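# Carry the carton tray from desk to counter

## Task

Move the tray holding three drink cartons off the desk and put it on the counter so that its entire bottom rests on the counter surface, with all three cartons upright on the tray. Then release it and back the robot away. The robot must not topple or finish leaning. The result counts only if the tray and cartons stay put by themselves, without the robot supporting them.

## Robot and tools

ROBOT. A Rainbow Robotics RB-Y1 in a physics simulation: a wheeled base (two drive wheels plus two rear casters, 0.66 m long, 0.58 m wide, front edge 0.10 m in front of the drive axle), a folding torso, a pan/tilt head and two seven-joint arms, each ending in a two-finger parallel gripper. The base only drives straight or spins in place; it cannot strafe. Now and then an outside nudge may shift a loose object.

FRAMES. Base frame: origin on the floor halfway between the drive wheels, x ahead, y to the robot's left, z up. The result reports chest, left_hand and right_hand in this frame. A hand point sits between its finger pads; the fingers extend along the hand's -z axis and close along its x axis. Reported hand positions are approximate, worse when the arm is stretched far. base_odometry is measured from where the base stood at the scene start, counts wheel rotation only (slip shows up as travel), and gives heading in -3.142 to 3.142, positive = turned left.

execute_actions. Argument actions: a list holding one action or nothing (empty list = just report state and images). An action may contain:
- base: exactly one of translate_m (metres, a relative drive from the current spot, + forward, -3 to 3) or rotate_rad (radians, a relative turn in place, + counter-clockwise seen from above, -3.2 to 3.2). Measured from the base position in the latest reported state.
- joints: one single object for the whole robot (both arms, torso, head), keyed by joint name, each value an absolute target. Radians except the grippers, which are the pad opening in metres. Ranges: torso_squat_rad 0 to 1.2 (bigger lowers the chest); torso_shift_rad -0.3 to 0.6 (+ hips forward); torso_pitch_rad -0.2 to 1.4 (+ bows forward); torso_yaw_rad -1.5 to 1.5 (+ left); shoulder_pitch -2.356 to 2.356 (negative raises the arm forward); left_shoulder_roll_rad 0 to 3.141 (+ raises it out left); right_shoulder_roll_rad -3.141 to 0 (negative raises it out right); shoulder_yaw -2.094 to 2.094; elbow -2.617 to 0.01 (0 straight, negative bends); forearm_roll -3.141 to 3.141; wrist_pitch -1.57 to 1.919 (negative tips the hand forward); hand_roll -2.705 to 2.705; gripper_m 0 to 0.1; head_pan_rad -0.523 to 0.523; head_tilt_rad -0.35 to 1.57 (+ looks down). Yaw/roll signs are the same on both arms (+ = leftward / counter-clockwise). A joint counts as reached within ±0.02 (grippers ±0.004).
- speeds: lower caps for this action only: translate_m 0.05 to 0.4 m/s, rotate_rad 0.1 to 1.509 rad/s (defaults are the top values). A base command needing over 8.667 s is refused.
- min_time_s: 0.1 to 8, the shortest duration for each arm/head motion.
No action may exceed 15 s. Top joint rates: arm 1 rad/s (wrist-end joints 1.5), head 1.5, squat and pitch 0.3, shift 0.15, yaw 0.6, grippers 0.1 m/s. Argument cameras: list of head_camera, left_wrist_camera, right_wrist_camera or all; omitted, null or ["all"] gives all, [] gives none. Any unknown key, camera name or out-of-range number rejects the call with no motion. A joint or base left out of an action may keep driving toward its earlier target.

Torso combinations must also hold: squat+shift <= 1.52; squat-shift+pitch <= 1.57; shift+0.5 pitch-0.4 squat <= 0.7; shift+0.3 pitch-0.5 squat <= 0.39. Otherwise the torso stops partway with off_target.

wait: seconds 0 to 10; sends nothing new and returns state plus images. zoom_image: camera plus region [x0, y0, x1, y1] in pixels of that camera's newest full image, at most 504 by 504 (head 896x504, wrists 644x364). read_manual: only licence text. finished_scene: pass the current scene number; it is final and reports success.

RESULTS. pictures lists the order of images. base_status and joint_status per motion: done (for the base: wheels turned the full amount, slip possible); off_target (resting short, maybe still pushing); contact_stop (arm or torso met firm resistance; the whole torso group or that arm's group halts and forgets targets); time_out; stopped_with_arm (torso halted because an arm contact-stopped); limit_stop_at_own_body (self-collision guard halted it before contact; move the arm and torso apart); limit_stop_at_<name>; not_followed with a "joint command not followed" and "cause:" line when an arm-collision check rejected that arm's targets (gripper still acts; the rejected targets may be retried later). on_its_own describes uncommanded parts; "held at" is a held target, not a position. After a stop, first back off in a separate action, arms before torso. Special case: holding one object in both hands and the torso contact-stops right at its start with nothing blocking: resend every arm joint at its reported joint_positions value, then the torso command again. Motor temperatures list each arm's joints in joint_positions order; MOTOR HOT appears from 65 °C, and at 80 °C an OVER-TEMPERATURE FAULT brakes the robot (limit_stop_at_motor_heat); resend targets afterward. Holding loads heats motors, even while you think.

AVOID. The base will not stop at furniture and may keep pushing; a squatting leg can reach beyond the front edge and may shove the robot backward unseen by odometry. Arms must never strike or squeeze each other (grippers included). Each arm carries up to 3 kg; weight far forward can tip the robot with nothing to stop it. Joint torque limits (N m): shoulders 60.9, elbow 31.3, wrist joints 21.7, load weight included; reaching one halts everything for 10 s. To grip, command an opening at least 0.005 m under the object width; off_target then is normal. Avoid drops, slips, slams and hard pushes. While you think, the robot keeps its last command.

Each tool is called after ">>>" as name(argument=value, ...) on one line, values as JSON.

## Session

>>> execute_actions(actions=[])

Scene clock: 0.00 s.
Motor temperatures (°C, as the motors report them): left_arm=[27 27 28 30 36 33 33] | right_arm=[31 26 29 30 41 32 30]
base_odometry: x=+0.000 y=+0.000 heading=+0.000 (m, m, rad; odometry frame)
base_status: not commanded
joint_positions: torso_squat_rad=+0.350 torso_shift_rad=-0.001 torso_pitch_rad=+0.000 torso_yaw_rad=-0.001 left_shoulder_pitch_rad=-0.029 left_shoulder_roll_rad=+0.029 left_shoulder_yaw_rad=-0.002 left_elbow_rad=-0.145 left_forearm_roll_rad=-0.022 left_wrist_pitch_rad=+0.046 left_hand_roll_rad=-0.029 left_gripper_m=+0.100 right_shoulder_pitch_rad=+0.001 right_shoulder_roll_rad=-0.011 right_shoulder_yaw_rad=-0.055 right_elbow_rad=-0.124 right_forearm_roll_rad=+0.005 right_wrist_pitch_rad=-0.010 right_hand_roll_rad=+0.034 right_gripper_m=+0.099 head_pan_rad=-0.001 head_tilt_rad=+0.401
joint_status: not commanded
chest: x=-0.2285 y=+0.0002 z=+1.2475 quat_wxyz=(+1.000, +0.000, +0.000, +0.000) (m; base frame)
left_hand: x=-0.1477 y=+0.2418 z=+0.5665 quat_wxyz=(+0.997, +0.016, -0.062, -0.032) (m; base frame)
right_hand: x=-0.1669 y=-0.2315 z=+0.5651 quat_wxyz=(+0.998, -0.009, -0.066, -0.008) (m; base frame)
pictures: head_camera, left_wrist_camera, right_wrist_camera
Images, in order (width x height): head_camera 896x504, left_wrist_camera 644x364, right_wrist_camera 644x364.

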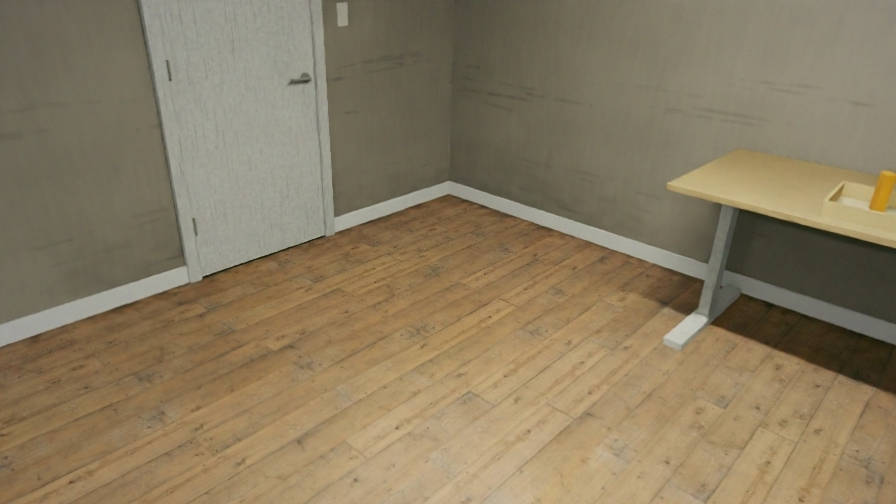

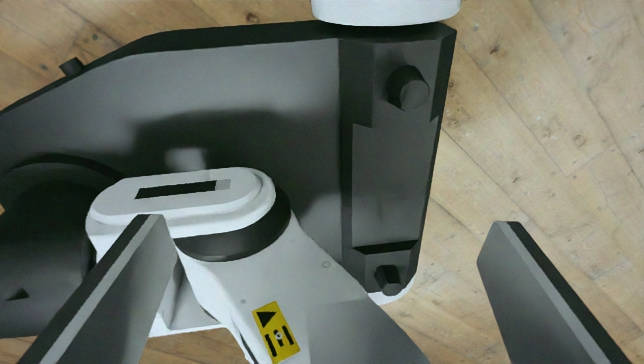

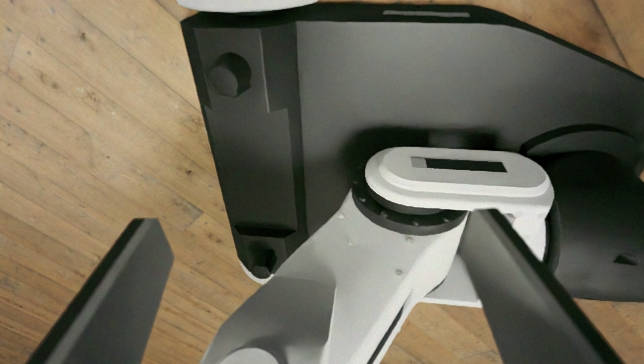

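>>> execute_actions(actions=[{"base":{"rotate_rad":-0.7}}], cameras=["head_camera"])

Scene clock: 3.00 s.
Motor temperatures (°C, as the motors report them): left_arm=[27 27 28 30 36 33 33] | right_arm=[31 26 29 30 41 32 30]
base_odometry: x=+0.000 y=+0.000 heading=-0.700 (m, m, rad; odometry frame)
base_status: done
joint_positions: torso_squat_rad=+0.350 torso_shift_rad=-0.001 torso_pitch_rad=+0.000 torso_yaw_rad=-0.001 left_shoulder_pitch_rad=-0.029 left_shoulder_roll_rad=+0.029 left_shoulder_yaw_rad=-0.002 left_elbow_rad=-0.145 left_forearm_roll_rad=-0.022 left_wrist_pitch_rad=+0.046 left_hand_roll_rad=-0.029 left_gripper_m=+0.100 right_shoulder_pitch_rad=+0.001 right_shoulder_roll_rad=-0.011 right_shoulder_yaw_rad=-0.055 right_elbow_rad=-0.124 right_forearm_roll_rad=+0.005 right_wrist_pitch_rad=-0.010 right_hand_roll_rad=+0.034 right_gripper_m=+0.099 head_pan_rad=-0.001 head_tilt_rad=+0.401
joint_status: not commanded
chest: x=-0.2285 y=+0.0003 z=+1.2475 quat_wxyz=(+1.000, +0.000, +0.000, +0.000) (m; base frame)
left_hand: x=-0.1477 y=+0.2418 z=+0.5665 quat_wxyz=(+0.997, +0.016, -0.062, -0.032) (m; base frame)
right_hand: x=-0.1669 y=-0.2315 z=+0.5652 quat_wxyz=(+0.998, -0.009, -0.066, -0.008) (m; base frame)
pictures: head_camera
Images, in order (width x height): head_camera 896x504.

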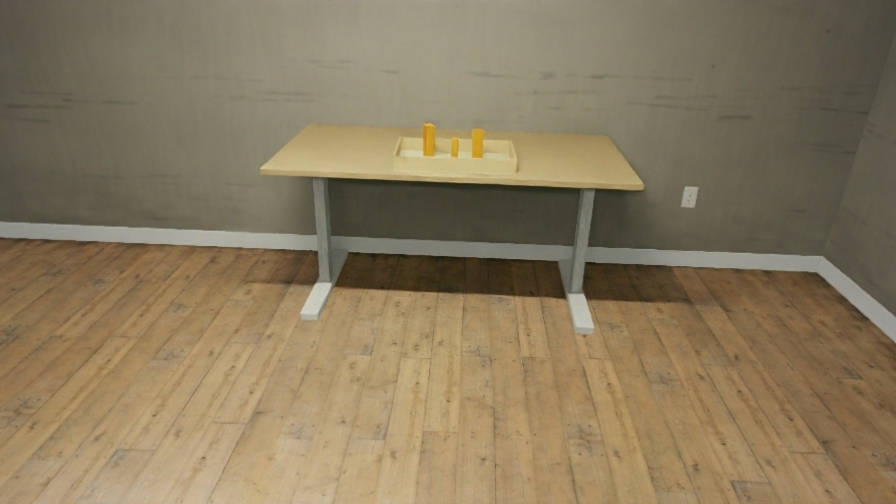

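>>> zoom_image(camera="head_camera", region=[370, 100, 550, 200])

Region (370, 100, 550, 200) of head_camera's 896x504 image, scaled by 2.800, with more detail than that image has.

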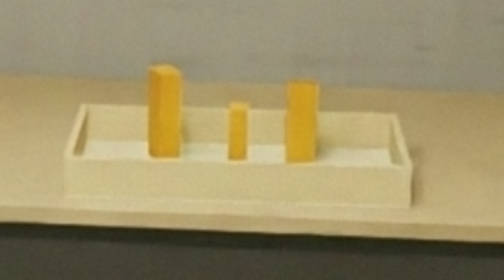

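>>> execute_actions(actions=[{"base":{"rotate_rad":0.04},"joints":{"left_shoulder_roll_rad":0.3,"right_shoulder_roll_rad":-0.3,"left_elbow_rad":-1.2,"right_elbow_rad":-1.2}}], cameras=[])

>>> execute_actions(actions=[{"base":{"translate_m":1.5},"joints":{"torso_yaw_rad":1.5,"head_pan_rad":0.52,"head_tilt_rad":0.25}}], cameras=["head_camera"])

Scene clock: 6.17 s.
Motor temperatures (°C, as the motors report them): left_arm=[27 27 28 30 36 33 33] | right_arm=[31 26 29 30 41 32 30]
base_odometry: x=+0.000 y=+0.000 heading=-0.660 (m, m, rad; odometry frame)
base_status: done
joint_positions: torso_squat_rad=+0.350 torso_shift_rad=-0.001 torso_pitch_rad=+0.000 torso_yaw_rad=-0.001 left_shoulder_pitch_rad=-0.029 left_shoulder_roll_rad=+0.300 left_shoulder_yaw_rad=-0.002 left_elbow_rad=-1.200 left_forearm_roll_rad=-0.022 left_wrist_pitch_rad=+0.046 left_hand_roll_rad=-0.029 left_gripper_m=+0.100 right_shoulder_pitch_rad=+0.001 right_shoulder_roll_rad=-0.300 right_shoulder_yaw_rad=-0.055 right_elbow_rad=-1.200 right_forearm_roll_rad=+0.005 right_wrist_pitch_rad=-0.010 right_hand_roll_rad=+0.034 right_gripper_m=+0.099 head_pan_rad=-0.001 head_tilt_rad=+0.401
joint_status: all done
chest: x=-0.2285 y=+0.0002 z=+1.2475 quat_wxyz=(+1.000, +0.000, +0.000, +0.000) (m; base frame)
left_hand: x=+0.2549 y=+0.3595 z=+0.8710 quat_wxyz=(+0.819, +0.137, -0.548, -0.105) (m; base frame)
right_hand: x=+0.2443 y=-0.3868 z=+0.8773 quat_wxyz=(+0.809, -0.150, -0.562, +0.078) (m; base frame)
pictures: none
No camera images: the call's "cameras" was empty. Leave "cameras" out to get every camera's image.

Scene clock: 11.37 s.
Motor temperatures (°C, as the motors report them): left_arm=[27 27 28 30 36 33 33] | right_arm=[31 26 29 30 41 32 30]
base_odometry: x=+1.184 y=-0.921 heading=-0.661 (m, m, rad; odometry frame)
base_status: done
joint_positions: torso_squat_rad=+0.350 torso_shift_rad=-0.001 torso_pitch_rad=+0.000 torso_yaw_rad=+1.499 left_shoulder_pitch_rad=-0.029 left_shoulder_roll_rad=+0.300 left_shoulder_yaw_rad=-0.002 left_elbow_rad=-1.200 left_forearm_roll_rad=-0.022 left_wrist_pitch_rad=+0.047 left_hand_roll_rad=-0.029 left_gripper_m=+0.100 right_shoulder_pitch_rad=+0.001 right_shoulder_roll_rad=-0.300 right_shoulder_yaw_rad=-0.055 right_elbow_rad=-1.200 right_forearm_roll_rad=+0.005 right_wrist_pitch_rad=-0.010 right_hand_roll_rad=+0.034 right_gripper_m=+0.099 head_pan_rad=+0.520 head_tilt_rad=+0.250
joint_status: all done
chest: x=-0.2286 y=+0.0002 z=+1.2475 quat_wxyz=(+0.732, +0.000, +0.000, +0.681) (m; base frame)
left_hand: x=-0.5528 y=+0.5077 z=+0.8708 quat_wxyz=(+0.671, +0.474, -0.307, +0.481) (m; base frame)
right_hand: x=+0.1910 y=+0.4444 z=+0.8773 quat_wxyz=(+0.539, +0.274, -0.514, +0.609) (m; base frame)
pictures: head_camera
Images, in order (width x height): head_camera 896x504.

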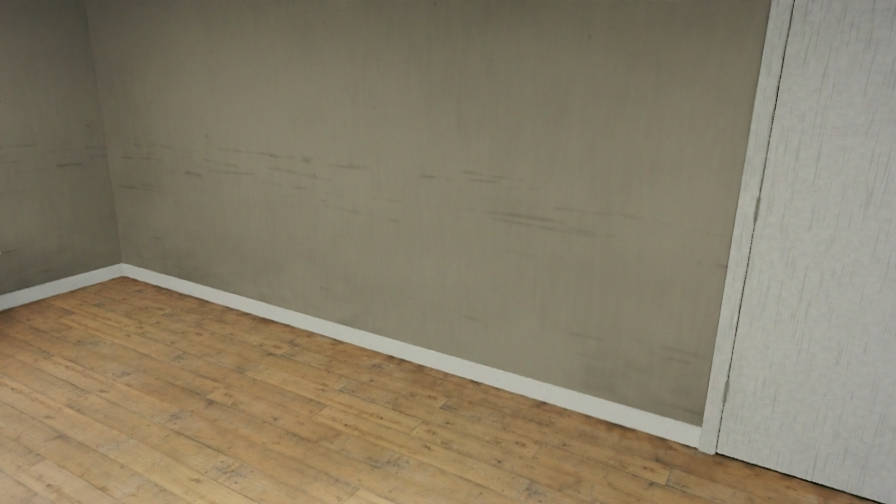

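>>> execute_actions(actions=[{"base":{"rotate_rad":1.2}}], cameras=["head_camera"])

Scene clock: 15.67 s.
Motor temperatures (°C, as the motors report them): left_arm=[27 27 28 30 36 33 33] | right_arm=[31 26 29 30 41 32 30]
base_odometry: x=+1.184 y=-0.921 heading=+0.538 (m, m, rad; odometry frame)
base_status: done
joint_positions: torso_squat_rad=+0.350 torso_shift_rad=-0.001 torso_pitch_rad=+0.000 torso_yaw_rad=+1.499 left_shoulder_pitch_rad=-0.029 left_shoulder_roll_rad=+0.300 left_shoulder_yaw_rad=-0.002 left_elbow_rad=-1.200 left_forearm_roll_rad=-0.022 left_wrist_pitch_rad=+0.047 left_hand_roll_rad=-0.029 left_gripper_m=+0.100 right_shoulder_pitch_rad=+0.001 right_shoulder_roll_rad=-0.300 right_shoulder_yaw_rad=-0.055 right_elbow_rad=-1.200 right_forearm_roll_rad=+0.005 right_wrist_pitch_rad=-0.010 right_hand_roll_rad=+0.034 right_gripper_m=+0.099 head_pan_rad=+0.520 head_tilt_rad=+0.250
joint_status: not commanded
chest: x=-0.2287 y=+0.0002 z=+1.2475 quat_wxyz=(+0.732, +0.000, +0.000, +0.681) (m; base frame)
left_hand: x=-0.5528 y=+0.5077 z=+0.8709 quat_wxyz=(+0.671, +0.474, -0.307, +0.481) (m; base frame)
right_hand: x=+0.1909 y=+0.4444 z=+0.8773 quat_wxyz=(+0.539, +0.274, -0.514, +0.609) (m; base frame)
pictures: head_camera
Images, in order (width x height): head_camera 896x504.

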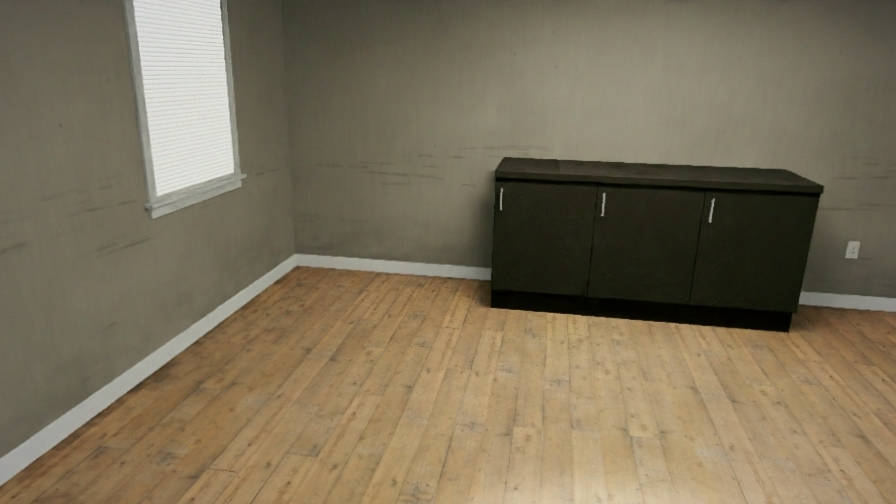

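>>> zoom_image(camera="head_camera", region=[470, 140, 850, 350])

Region (470, 140, 850, 350) of head_camera's 896x504 image, scaled by 1.326, with more detail than that image has; it fills the top 279 rows of this view, and the rest is white.

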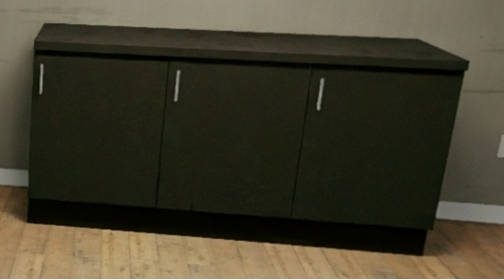

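>>> execute_actions(actions=[{"base":{"rotate_rad":-1.35},"joints":{"torso_yaw_rad":0,"head_pan_rad":0,"head_tilt_rad":0.6,"left_shoulder_pitch_rad":-0.863,"left_shoulder_roll_rad":0.183,"left_shoulder_yaw_rad":0.32,"left_elbow_rad":-1.233,"left_forearm_roll_rad":0,"left_wrist_pitch_rad":1.814,"left_hand_roll_rad":-1.658,"right_shoulder_pitch_rad":-0.863,"right_shoulder_roll_rad":-0.183,"right_shoulder_yaw_rad":-0.32,"right_elbow_rad":-1.233,"right_forearm_roll_rad":0,"right_wrist_pitch_rad":1.814,"right_hand_roll_rad":1.658,"torso_squat_rad":0.6}}])

Scene clock: 23.63 s.
Motor temperatures (°C, as the motors report them): left_arm=[27 27 28 30 36 33 33] | right_arm=[31 26 29 30 41 32 30]
base_odometry: x=+1.184 y=-0.921 heading=-0.811 (m, m, rad; odometry frame)
base_status: done
joint_positions: torso_squat_rad=+0.600 torso_shift_rad=-0.001 torso_pitch_rad=+0.000 torso_yaw_rad=+0.000 left_shoulder_pitch_rad=-0.863 left_shoulder_roll_rad=+0.183 left_shoulder_yaw_rad=+0.320 left_elbow_rad=-1.233 left_forearm_roll_rad=+0.000 left_wrist_pitch_rad=+1.814 left_hand_roll_rad=-1.658 left_gripper_m=+0.100 right_shoulder_pitch_rad=-0.863 right_shoulder_roll_rad=-0.183 right_shoulder_yaw_rad=-0.320 right_elbow_rad=-1.233 right_forearm_roll_rad=+0.000 right_wrist_pitch_rad=+1.814 right_hand_roll_rad=+1.658 right_gripper_m=+0.099 head_pan_rad=+0.000 head_tilt_rad=+0.600
joint_status: all done
chest: x=-0.2285 y=+0.0003 z=+1.1677 quat_wxyz=(+1.000, +0.000, +0.000, +0.000) (m; base frame)
left_hand: x=+0.2973 y=+0.2651 z=+0.9655 quat_wxyz=(+0.700, +0.103, -0.087, -0.701) (m; base frame)
right_hand: x=+0.2975 y=-0.2648 z=+0.9660 quat_wxyz=(+0.700, -0.103, -0.087, +0.701) (m; base frame)
pictures: head_camera, left_wrist_camera, right_wrist_camera
Images, in order (width x height): head_camera 896x504, left_wrist_camera 644x364, right_wrist_camera 644x364.

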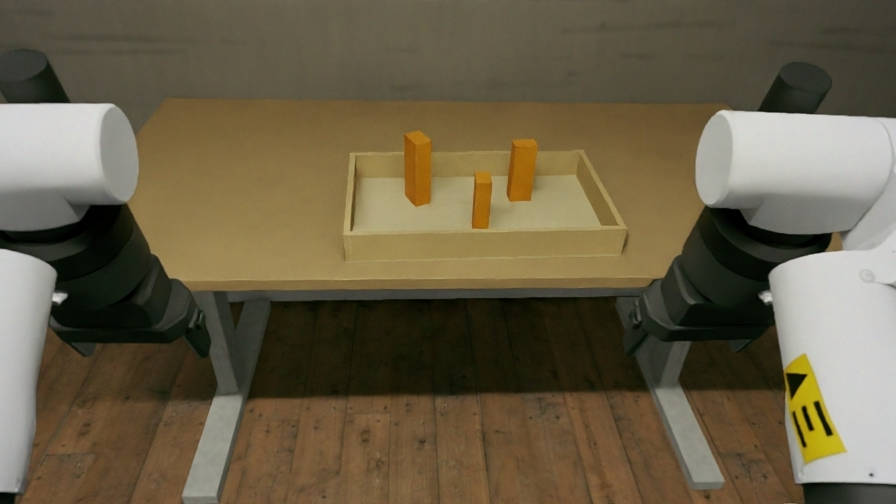

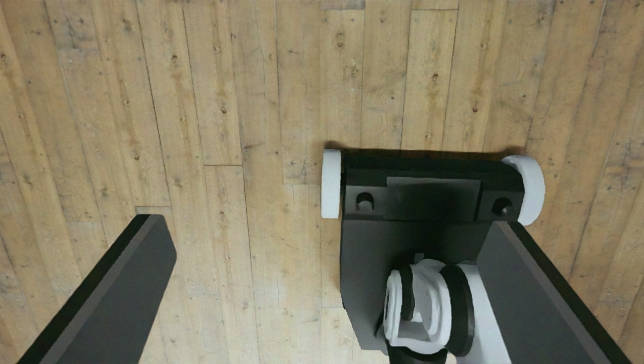

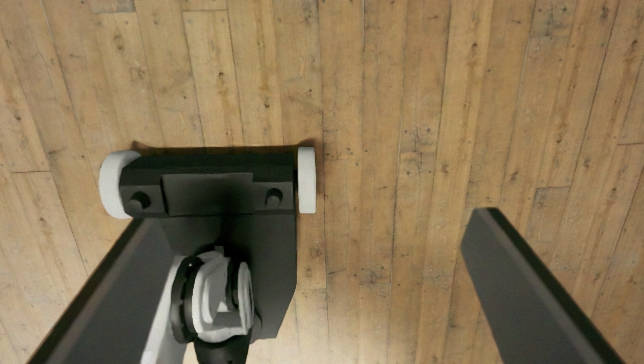

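>>> zoom_image(camera="head_camera", region=[320, 120, 660, 310])

>>> zoom_image(camera="head_camera", region=[170, 250, 674, 504])

Region (320, 120, 660, 310) of head_camera's 896x504 image, scaled by 1.482, with more detail than that image has; it fills the top 282 rows of this view, and the rest is white.

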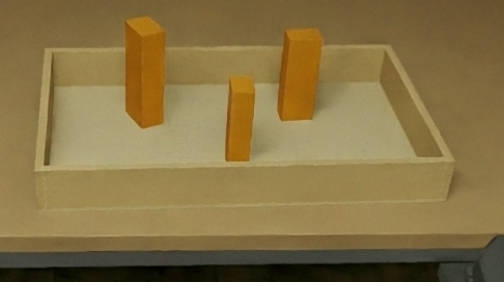

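Region (170, 250, 674, 504) of head_camera's 896x504 image, scaled by 1.000; it fills the top 254 rows of this view, and the rest is white.

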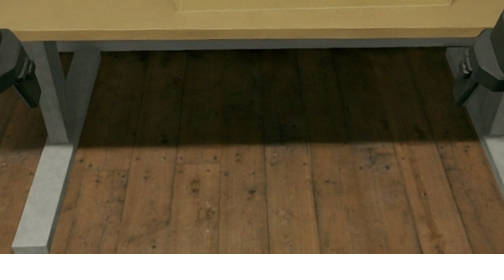

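>>> execute_actions(actions=[{"base":{"rotate_rad":-0.207},"joints":{"torso_squat_rad":0.3,"left_shoulder_pitch_rad":-0.872,"left_shoulder_roll_rad":0.155,"left_shoulder_yaw_rad":0.296,"left_hand_roll_rad":-1.618,"right_shoulder_pitch_rad":-0.872,"right_shoulder_roll_rad":-0.155,"right_shoulder_yaw_rad":-0.296,"right_hand_roll_rad":1.618}}], cameras=[])

>>> execute_actions(actions=[{"base":{"translate_m":0.51},"joints":{"head_tilt_rad":0.9}}], cameras=[])

>>> execute_actions(actions=[{"base":{"rotate_rad":0.227}}])

Scene clock: 28.23 s.
Motor temperatures (°C, as the motors report them): left_arm=[27 27 28 30 36 33 33] | right_arm=[31 26 29 30 41 32 30]
base_odometry: x=+1.184 y=-0.920 heading=-1.018 (m, m, rad; odometry frame)
base_status: done
joint_positions: torso_squat_rad=+0.300 torso_shift_rad=-0.001 torso_pitch_rad=+0.000 torso_yaw_rad=+0.000 left_shoulder_pitch_rad=-0.872 left_shoulder_roll_rad=+0.155 left_shoulder_yaw_rad=+0.296 left_elbow_rad=-1.233 left_forearm_roll_rad=+0.000 left_wrist_pitch_rad=+1.814 left_hand_roll_rad=-1.618 left_gripper_m=+0.100 right_shoulder_pitch_rad=-0.872 right_shoulder_roll_rad=-0.155 right_shoulder_yaw_rad=-0.296 right_elbow_rad=-1.233 right_forearm_roll_rad=+0.000 right_wrist_pitch_rad=+1.814 right_hand_roll_rad=+1.618 right_gripper_m=+0.099 head_pan_rad=+0.000 head_tilt_rad=+0.600
joint_status: all done
chest: x=-0.2285 y=+0.0003 z=+1.2587 quat_wxyz=(+1.000, +0.000, +0.000, +0.000) (m; base frame)
left_hand: x=+0.2986 y=+0.2447 z=+1.0563 quat_wxyz=(+0.700, +0.099, -0.091, -0.701) (m; base frame)
right_hand: x=+0.2987 y=-0.2442 z=+1.0567 quat_wxyz=(+0.700, -0.100, -0.091, +0.701) (m; base frame)
pictures: none
No camera images: the call's "cameras" was empty. Leave "cameras" out to get every camera's image.

Scene clock: 31.07 s.
Motor temperatures (°C, as the motors report them): left_arm=[27 27 28 30 36 33 33] | right_arm=[31 26 29 30 41 32 30]
base_odometry: x=+1.451 y=-1.355 heading=-1.019 (m, m, rad; odometry frame)
base_status: done
joint_positions: torso_squat_rad=+0.300 torso_shift_rad=-0.001 torso_pitch_rad=+0.000 torso_yaw_rad=+0.000 left_shoulder_pitch_rad=-0.872 left_shoulder_roll_rad=+0.155 left_shoulder_yaw_rad=+0.296 left_elbow_rad=-1.233 left_forearm_roll_rad=+0.000 left_wrist_pitch_rad=+1.814 left_hand_roll_rad=-1.618 left_gripper_m=+0.100 right_shoulder_pitch_rad=-0.872 right_shoulder_roll_rad=-0.155 right_shoulder_yaw_rad=-0.296 right_elbow_rad=-1.233 right_forearm_roll_rad=+0.000 right_wrist_pitch_rad=+1.814 right_hand_roll_rad=+1.618 right_gripper_m=+0.099 head_pan_rad=+0.000 head_tilt_rad=+0.900
joint_status: all done
chest: x=-0.2285 y=+0.0003 z=+1.2587 quat_wxyz=(+1.000, +0.000, +0.000, +0.000) (m; base frame)
left_hand: x=+0.2986 y=+0.2447 z=+1.0564 quat_wxyz=(+0.700, +0.099, -0.091, -0.701) (m; base frame)
right_hand: x=+0.2987 y=-0.2442 z=+1.0568 quat_wxyz=(+0.700, -0.100, -0.091, +0.701) (m; base frame)
pictures: none
No camera images: the call's "cameras" was empty. Leave "cameras" out to get every camera's image.

Scene clock: 32.73 s.
Motor temperatures (°C, as the motors report them): left_arm=[27 27 28 30 36 33 33] | right_arm=[31 26 29 30 41 32 30]
base_odometry: x=+1.451 y=-1.355 heading=-0.792 (m, m, rad; odometry frame)
base_status: done
joint_positions: torso_squat_rad=+0.300 torso_shift_rad=-0.001 torso_pitch_rad=+0.000 torso_yaw_rad=+0.000 left_shoulder_pitch_rad=-0.872 left_shoulder_roll_rad=+0.155 left_shoulder_yaw_rad=+0.296 left_elbow_rad=-1.233 left_forearm_roll_rad=+0.000 left_wrist_pitch_rad=+1.814 left_hand_roll_rad=-1.618 left_gripper_m=+0.100 right_shoulder_pitch_rad=-0.872 right_shoulder_roll_rad=-0.155 right_shoulder_yaw_rad=-0.296 right_elbow_rad=-1.233 right_forearm_roll_rad=+0.000 right_wrist_pitch_rad=+1.814 right_hand_roll_rad=+1.618 right_gripper_m=+0.099 head_pan_rad=+0.000 head_tilt_rad=+0.900
joint_status: not commanded
chest: x=-0.2285 y=+0.0003 z=+1.2587 quat_wxyz=(+1.000, +0.000, +0.000, +0.000) (m; base frame)
left_hand: x=+0.2986 y=+0.2447 z=+1.0564 quat_wxyz=(+0.700, +0.099, -0.091, -0.701) (m; base frame)
right_hand: x=+0.2987 y=-0.2442 z=+1.0568 quat_wxyz=(+0.700, -0.100, -0.091, +0.701) (m; base frame)
pictures: head_camera, left_wrist_camera, right_wrist_camera
Images, in order (width x height): head_camera 896x504, left_wrist_camera 644x364, right_wrist_camera 644x364.

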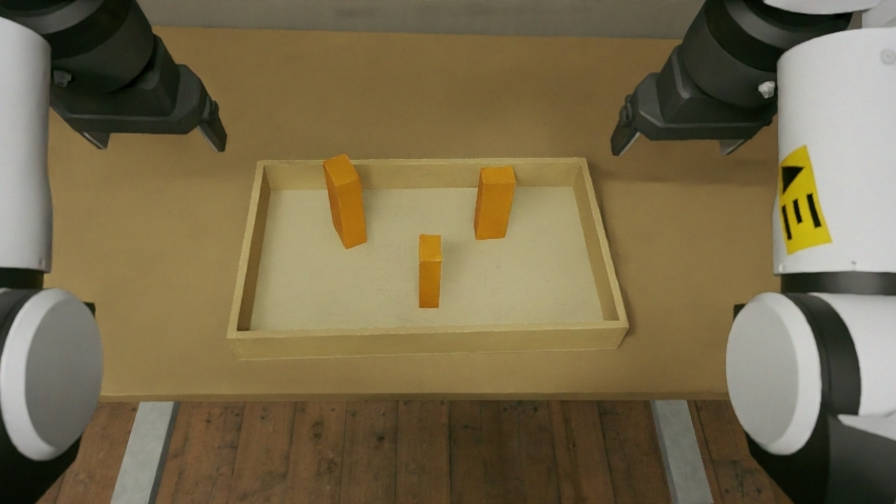

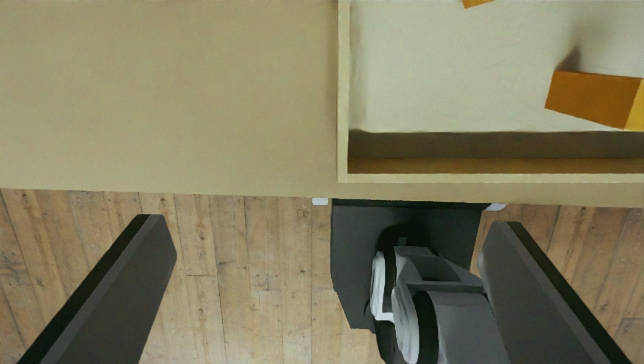

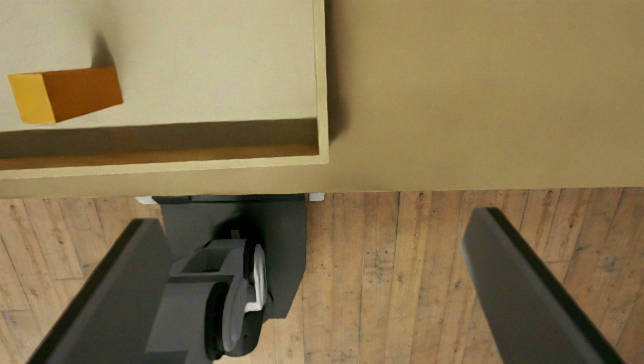

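>>> execute_actions(actions=[{"base":{"translate_m":0.095},"joints":{"torso_squat_rad":0.8,"left_shoulder_pitch_rad":-0.876,"left_shoulder_roll_rad":0.141,"left_shoulder_yaw_rad":0.284,"left_hand_roll_rad":-1.569,"right_shoulder_pitch_rad":-0.870,"right_shoulder_roll_rad":-0.161,"right_shoulder_yaw_rad":-0.301,"right_hand_roll_rad":1.656}}])

Scene clock: 36.87 s.
Motor temperatures (°C, as the motors report them): left_arm=[27 27 28 30 36 33 33] | right_arm=[31 26 29 30 41 32 30]
base_odometry: x=+1.518 y=-1.422 heading=-0.791 (m, m, rad; odometry frame)
base_status: done
joint_positions: torso_squat_rad=+0.800 torso_shift_rad=-0.001 torso_pitch_rad=+0.000 torso_yaw_rad=+0.000 left_shoulder_pitch_rad=-0.876 left_shoulder_roll_rad=+0.141 left_shoulder_yaw_rad=+0.284 left_elbow_rad=-1.233 left_forearm_roll_rad=+0.000 left_wrist_pitch_rad=+1.814 left_hand_roll_rad=-1.569 left_gripper_m=+0.100 right_shoulder_pitch_rad=-0.870 right_shoulder_roll_rad=-0.161 right_shoulder_yaw_rad=-0.301 right_elbow_rad=-1.233 right_forearm_roll_rad=+0.000 right_wrist_pitch_rad=+1.814 right_hand_roll_rad=+1.656 right_gripper_m=+0.099 head_pan_rad=+0.000 head_tilt_rad=+0.900
joint_status: all done
chest: x=-0.2285 y=+0.0002 z=+1.0776 quat_wxyz=(+1.000, +0.000, +0.000, +0.000) (m; base frame)
left_hand: x=+0.2990 y=+0.2345 z=+0.8753 quat_wxyz=(+0.711, +0.096, -0.094, -0.690) (m; base frame)
right_hand: x=+0.2986 y=-0.2486 z=+0.8758 quat_wxyz=(+0.690, -0.102, -0.088, +0.711) (m; base frame)
pictures: head_camera, left_wrist_camera, right_wrist_camera
Images, in order (width x height): head_camera 896x504, left_wrist_camera 644x364, right_wrist_camera 644x364.

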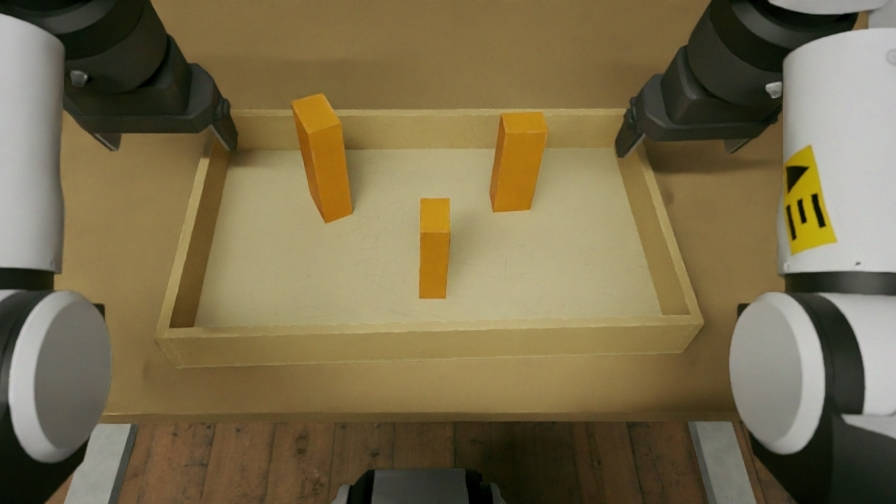

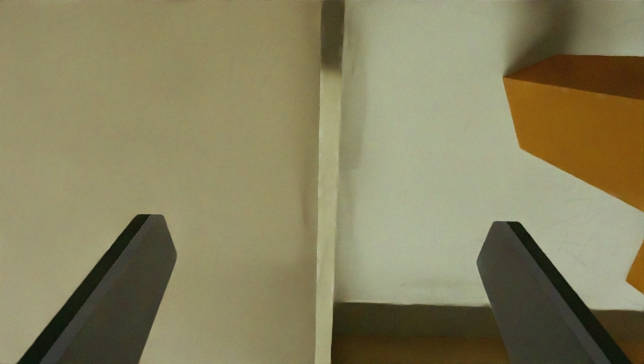

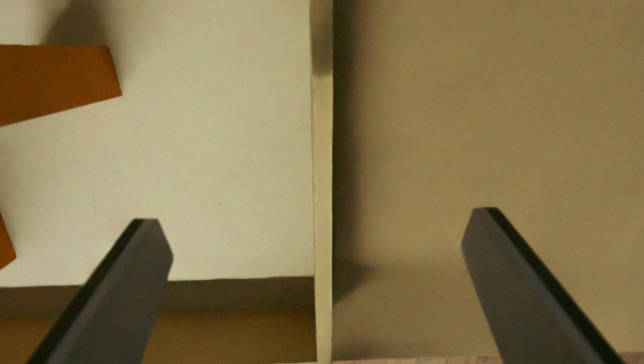

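>>> execute_actions(actions=[{"base":{"translate_m":0.01},"joints":{"torso_squat_rad":0.94,"right_shoulder_pitch_rad":-0.869,"right_shoulder_roll_rad":-0.165,"right_shoulder_yaw_rad":-0.305,"right_hand_roll_rad":1.65}}])

Scene clock: 39.27 s.
Motor temperatures (°C, as the motors report them): left_arm=[27 27 28 30 36 33 33] | right_arm=[31 26 29 30 41 32 30]
base_odometry: x=+1.525 y=-1.430 heading=-0.790 (m, m, rad; odometry frame)
base_status: done
joint_positions: torso_squat_rad=+0.940 torso_shift_rad=-0.001 torso_pitch_rad=+0.000 torso_yaw_rad=+0.000 left_shoulder_pitch_rad=-0.876 left_shoulder_roll_rad=+0.141 left_shoulder_yaw_rad=+0.284 left_elbow_rad=-1.233 left_forearm_roll_rad=+0.000 left_wrist_pitch_rad=+1.814 left_hand_roll_rad=-1.569 left_gripper_m=+0.100 right_shoulder_pitch_rad=-0.869 right_shoulder_roll_rad=-0.165 right_shoulder_yaw_rad=-0.305 right_elbow_rad=-1.233 right_forearm_roll_rad=+0.000 right_wrist_pitch_rad=+1.814 right_hand_roll_rad=+1.650 right_gripper_m=+0.099 head_pan_rad=+0.000 head_tilt_rad=+0.900
joint_status: all done
chest: x=-0.2284 y=+0.0002 z=+1.0028 quat_wxyz=(+1.000, +0.000, +0.000, +0.000) (m; base frame)
left_hand: x=+0.2990 y=+0.2344 z=+0.8005 quat_wxyz=(+0.711, +0.096, -0.094, -0.690) (m; base frame)
right_hand: x=+0.2986 y=-0.2515 z=+0.8012 quat_wxyz=(+0.694, -0.102, -0.089, +0.707) (m; base frame)
pictures: head_camera, left_wrist_camera, right_wrist_camera
Images, in order (width x height): head_camera 896x504, left_wrist_camera 644x364, right_wrist_camera 644x364.

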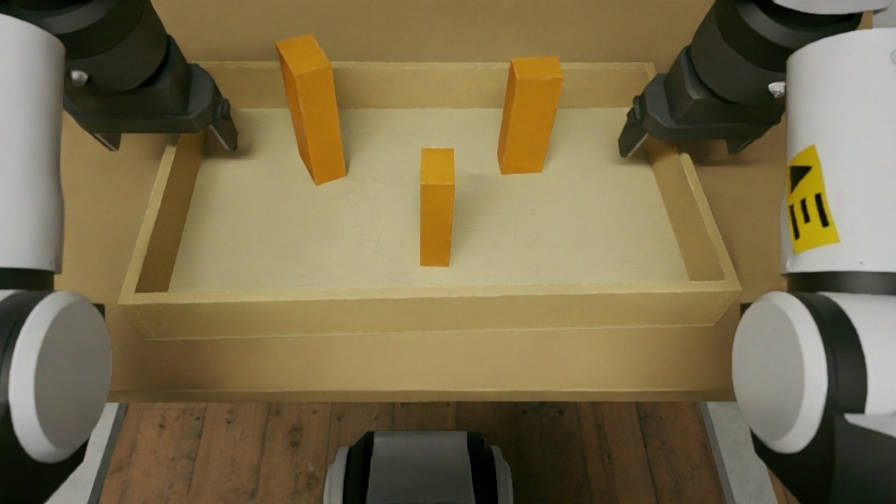

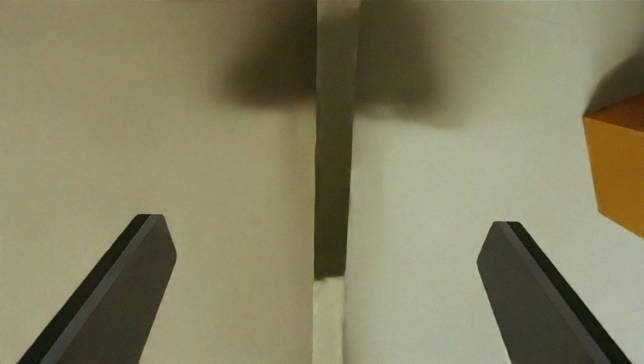

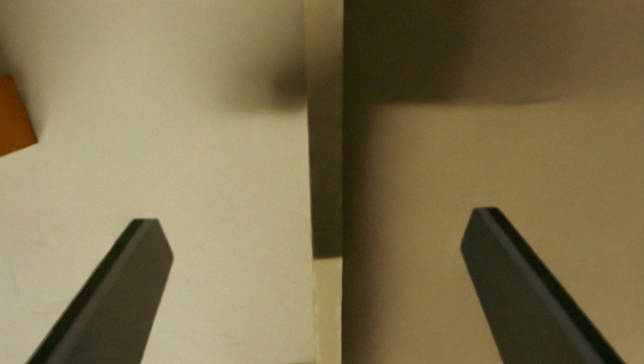

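>>> execute_actions(actions=[{"joints":{"torso_squat_rad":0.983,"right_shoulder_pitch_rad":-0.8675,"right_shoulder_roll_rad":-0.170,"right_shoulder_yaw_rad":-0.309,"right_hand_roll_rad":1.655}}])

Scene clock: 46.73 s.
Motor temperatures (°C, as the motors report them): left_arm=[27 27 28 30 36 33 33] | right_arm=[31 26 29 30 41 32 30]
base_odometry: x=+1.525 y=-1.430 heading=-0.790 (m, m, rad; odometry frame)
base_status: not commanded
joint_positions: torso_squat_rad=+0.983 torso_shift_rad=-0.001 torso_pitch_rad=+0.000 torso_yaw_rad=+0.000 left_shoulder_pitch_rad=-0.876 left_shoulder_roll_rad=+0.141 left_shoulder_yaw_rad=+0.284 left_elbow_rad=-1.233 left_forearm_roll_rad=+0.000 left_wrist_pitch_rad=+1.814 left_hand_roll_rad=-1.569 left_gripper_m=+0.100 right_shoulder_pitch_rad=-0.868 right_shoulder_roll_rad=-0.170 right_shoulder_yaw_rad=-0.309 right_elbow_rad=-1.233 right_forearm_roll_rad=+0.000 right_wrist_pitch_rad=+1.814 right_hand_roll_rad=+1.655 right_gripper_m=+0.099 head_pan_rad=+0.000 head_tilt_rad=+0.900
joint_status: all done
chest: x=-0.2284 y=+0.0002 z=+0.9781 quat_wxyz=(+1.000, +0.000, +0.000, +0.000) (m; base frame)
left_hand: x=+0.2991 y=+0.2344 z=+0.7758 quat_wxyz=(+0.711, +0.096, -0.094, -0.690) (m; base frame)
right_hand: x=+0.2984 y=-0.2552 z=+0.7765 quat_wxyz=(+0.695, -0.102, -0.088, +0.707) (m; base frame)
pictures: head_camera, left_wrist_camera, right_wrist_camera
Images, in order (width x height): head_camera 896x504, left_wrist_camera 644x364, right_wrist_camera 644x364.

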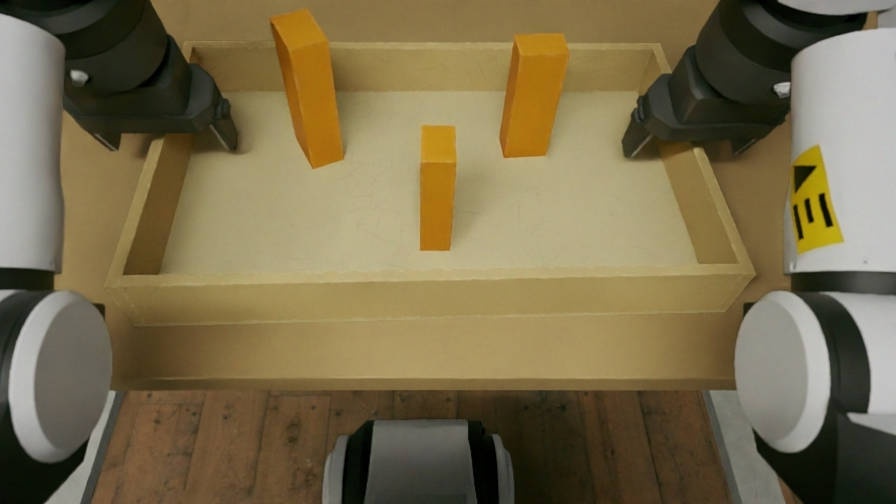

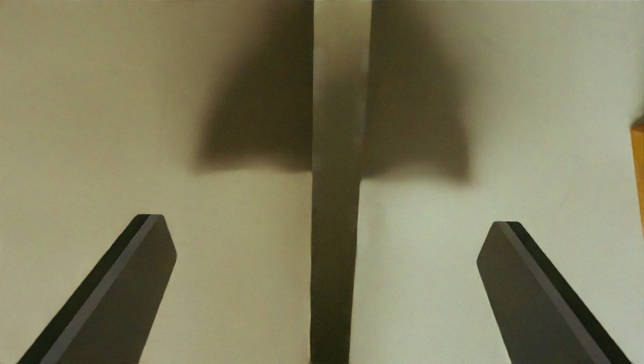

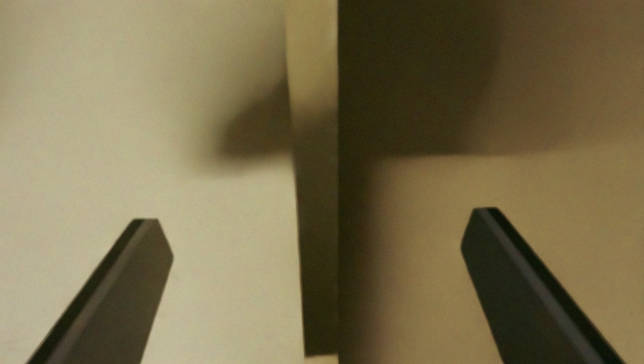

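>>> zoom_image(camera="right_wrist_camera", region=[120, 150, 520, 364])

>>> zoom_image(camera="left_wrist_camera", region=[130, 150, 530, 364])

Region (120, 150, 520, 364) of right_wrist_camera's 644x364 image, scaled by 1.260, with more detail than that image has; it fills the top 270 rows of this view, and the rest is white.

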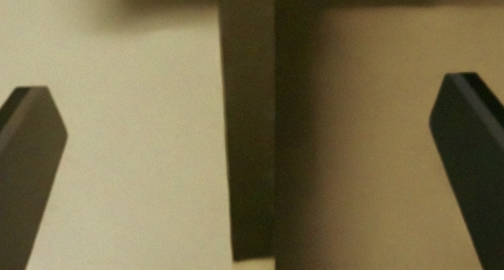

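Region (130, 150, 530, 364) of left_wrist_camera's 644x364 image, scaled by 1.260, with more detail than that image has; it fills the top 270 rows of this view, and the rest is white.

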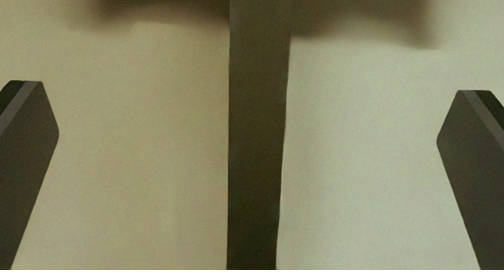

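>>> execute_actions(actions=[{"joints":{"torso_squat_rad":1.0,"right_shoulder_pitch_rad":-0.860,"left_gripper_m":0.03,"right_gripper_m":0.03}}])

Scene clock: 48.57 s.
Motor temperatures (°C, as the motors report them): left_arm=[27 27 28 30 36 33 33] | right_arm=[31 26 29 30 41 32 30]
base_odometry: x=+1.525 y=-1.430 heading=-0.790 (m, m, rad; odometry frame)
base_status: not commanded
joint_positions: torso_squat_rad=+1.000 torso_shift_rad=-0.001 torso_pitch_rad=+0.000 torso_yaw_rad=+0.000 left_shoulder_pitch_rad=-0.876 left_shoulder_roll_rad=+0.141 left_shoulder_yaw_rad=+0.284 left_elbow_rad=-1.233 left_forearm_roll_rad=+0.000 left_wrist_pitch_rad=+1.814 left_hand_roll_rad=-1.569 left_gripper_m=+0.030 right_shoulder_pitch_rad=-0.860 right_shoulder_roll_rad=-0.170 right_shoulder_yaw_rad=-0.309 right_elbow_rad=-1.233 right_forearm_roll_rad=+0.000 right_wrist_pitch_rad=+1.814 right_hand_roll_rad=+1.655 right_gripper_m=+0.030 head_pan_rad=+0.000 head_tilt_rad=+0.900
joint_status: all done
chest: x=-0.2284 y=+0.0002 z=+0.9681 quat_wxyz=(+1.000, +0.000, +0.000, +0.000) (m; base frame)
left_hand: x=+0.2991 y=+0.2344 z=+0.7658 quat_wxyz=(+0.711, +0.096, -0.094, -0.690) (m; base frame)
right_hand: x=+0.2964 y=-0.2565 z=+0.7629 quat_wxyz=(+0.696, -0.100, -0.086, +0.706) (m; base frame)
pictures: head_camera, left_wrist_camera, right_wrist_camera
Images, in order (width x height): head_camera 896x504, left_wrist_camera 644x364, right_wrist_camera 644x364.

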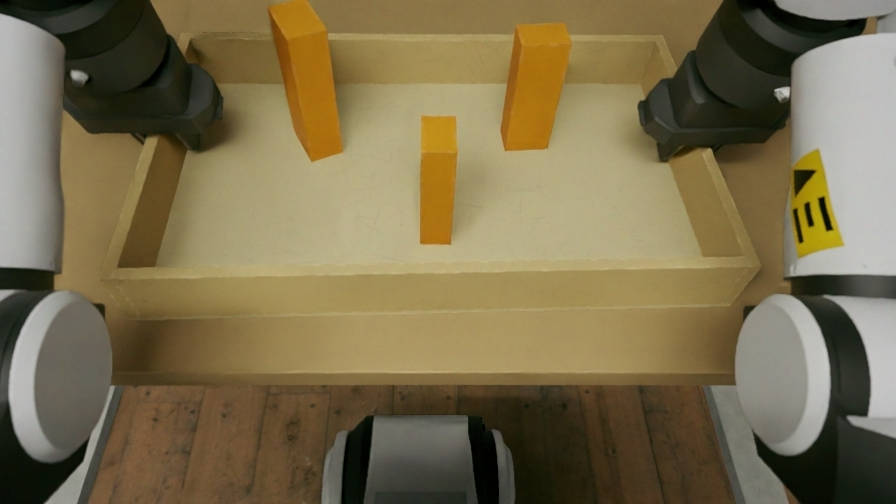

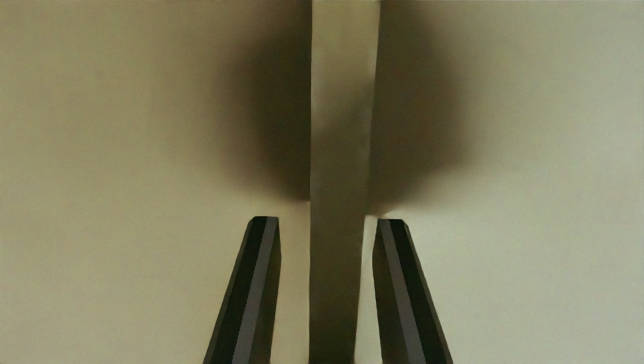

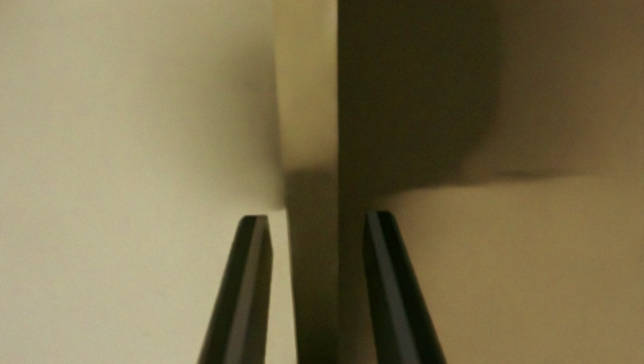

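>>> execute_actions(actions=[{"joints":{"left_shoulder_roll_rad":0.138,"left_shoulder_yaw_rad":0.282,"right_shoulder_roll_rad":-0.169,"left_gripper_m":0.0,"right_gripper_m":0.0}}])

Scene clock: 49.57 s.
Motor temperatures (°C, as the motors report them): left_arm=[27 27 28 30 36 33 33] | right_arm=[31 26 29 30 41 32 30]
base_odometry: x=+1.525 y=-1.430 heading=-0.790 (m, m, rad; odometry frame)
base_status: not commanded
joint_positions: torso_squat_rad=+1.000 torso_shift_rad=-0.001 torso_pitch_rad=+0.000 torso_yaw_rad=+0.000 left_shoulder_pitch_rad=-0.876 left_shoulder_roll_rad=+0.138 left_shoulder_yaw_rad=+0.282 left_elbow_rad=-1.233 left_forearm_roll_rad=+0.000 left_wrist_pitch_rad=+1.814 left_hand_roll_rad=-1.569 left_gripper_m=+0.010 right_shoulder_pitch_rad=-0.860 right_shoulder_roll_rad=-0.169 right_shoulder_yaw_rad=-0.309 right_elbow_rad=-1.233 right_forearm_roll_rad=+0.000 right_wrist_pitch_rad=+1.814 right_hand_roll_rad=+1.655 right_gripper_m=+0.009 head_pan_rad=+0.000 head_tilt_rad=+0.900
joint_status: left_gripper_m off_target (ended at +0.010, target +0.000); right_gripper_m off_target (ended at +0.009, target +0.000); the others done
chest: x=-0.2284 y=+0.0002 z=+0.9681 quat_wxyz=(+1.000, +0.000, +0.000, +0.000) (m; base frame)
left_hand: x=+0.2989 y=+0.2325 z=+0.7654 quat_wxyz=(+0.710, +0.095, -0.094, -0.692) (m; base frame)
right_hand: x=+0.2963 y=-0.2560 z=+0.7627 quat_wxyz=(+0.696, -0.100, -0.086, +0.706) (m; base frame)
pictures: head_camera, left_wrist_camera, right_wrist_camera
Images, in order (width x height): head_camera 896x504, left_wrist_camera 644x364, right_wrist_camera 644x364.

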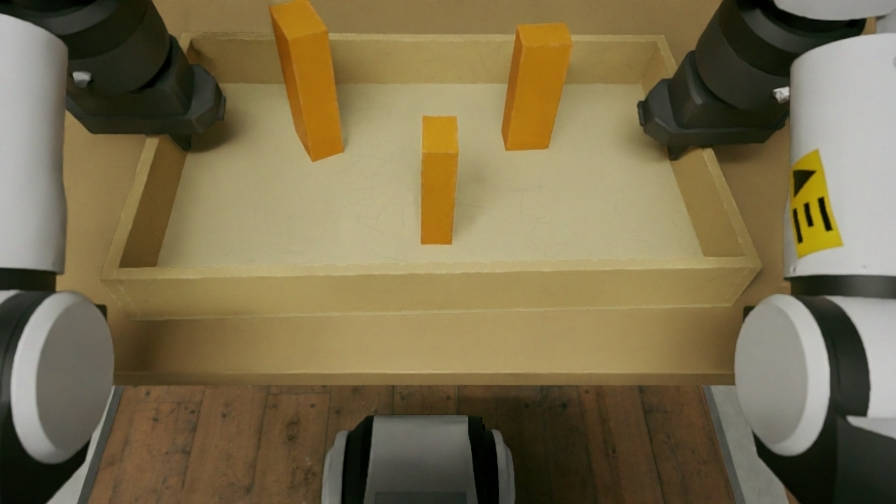

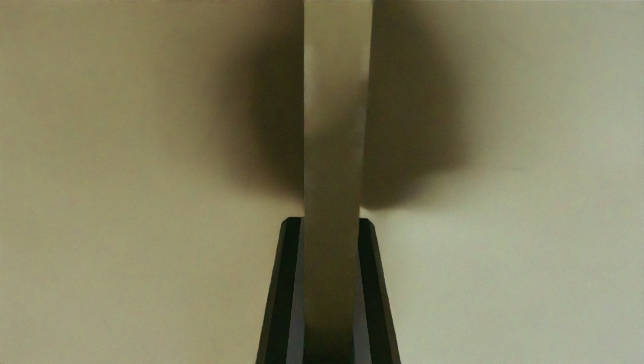

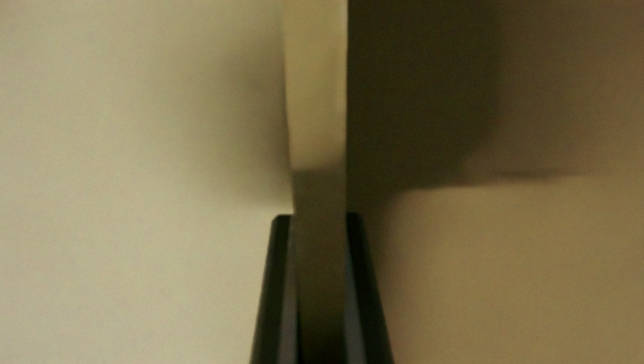

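Gripped. Lift a little to test.

>>> execute_actions(actions=[{"joints":{"torso_squat_rad":0.93}}])

Scene clock: 50.63 s.
Motor temperatures (°C, as the motors report them): left_arm=[27 27 28 30 36 33 33] | right_arm=[31 26 29 30 41 32 30]
base_odometry: x=+1.525 y=-1.430 heading=-0.790 (m, m, rad; odometry frame)
base_status: not commanded
joint_positions: torso_squat_rad=+0.930 torso_shift_rad=-0.001 torso_pitch_rad=+0.000 torso_yaw_rad=+0.000 left_shoulder_pitch_rad=-0.875 left_shoulder_roll_rad=+0.138 left_shoulder_yaw_rad=+0.282 left_elbow_rad=-1.232 left_forearm_roll_rad=+0.000 left_wrist_pitch_rad=+1.814 left_hand_roll_rad=-1.569 left_gripper_m=+0.010 right_shoulder_pitch_rad=-0.860 right_shoulder_roll_rad=-0.169 right_shoulder_yaw_rad=-0.309 right_elbow_rad=-1.233 right_forearm_roll_rad=+0.000 right_wrist_pitch_rad=+1.814 right_hand_roll_rad=+1.655 right_gripper_m=+0.009 head_pan_rad=+0.000 head_tilt_rad=+0.900
joint_status: all done
chest: x=-0.2281 y=+0.0002 z=+1.0084 quat_wxyz=(+1.000, +0.000, +0.000, +0.000) (m; base frame)
left_hand: x=+0.2987 y=+0.2327 z=+0.8047 quat_wxyz=(+0.710, +0.095, -0.093, -0.692) (m; base frame)
right_hand: x=+0.2962 y=-0.2560 z=+0.8023 quat_wxyz=(+0.696, -0.099, -0.085, +0.706) (m; base frame)
pictures: head_camera, left_wrist_camera, right_wrist_camera
Images, in order (width x height): head_camera 896x504, left_wrist_camera 644x364, right_wrist_camera 644x364.

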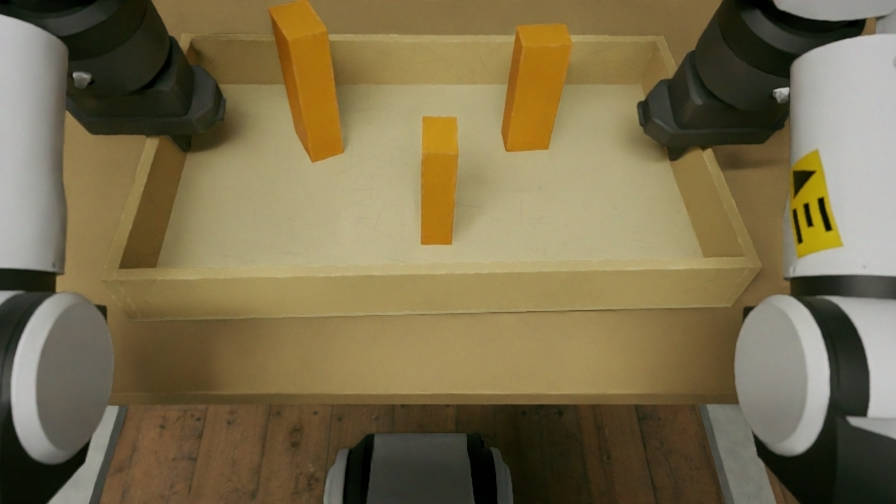

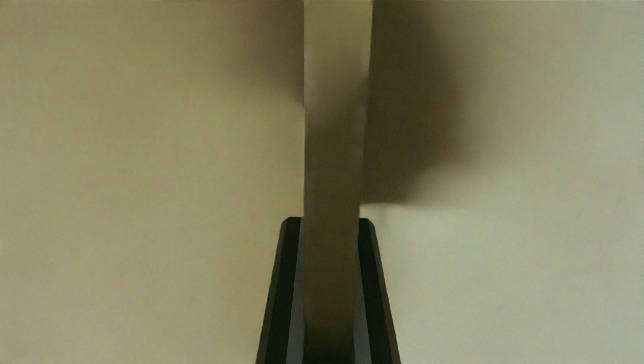

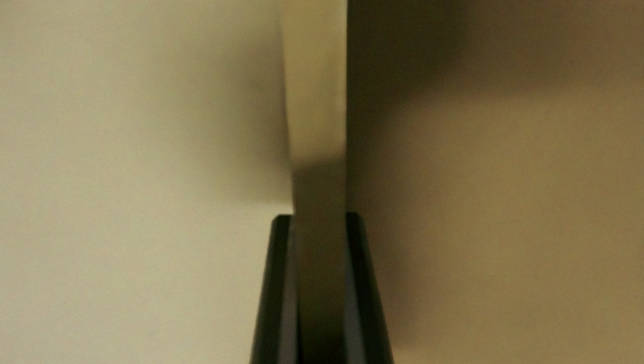

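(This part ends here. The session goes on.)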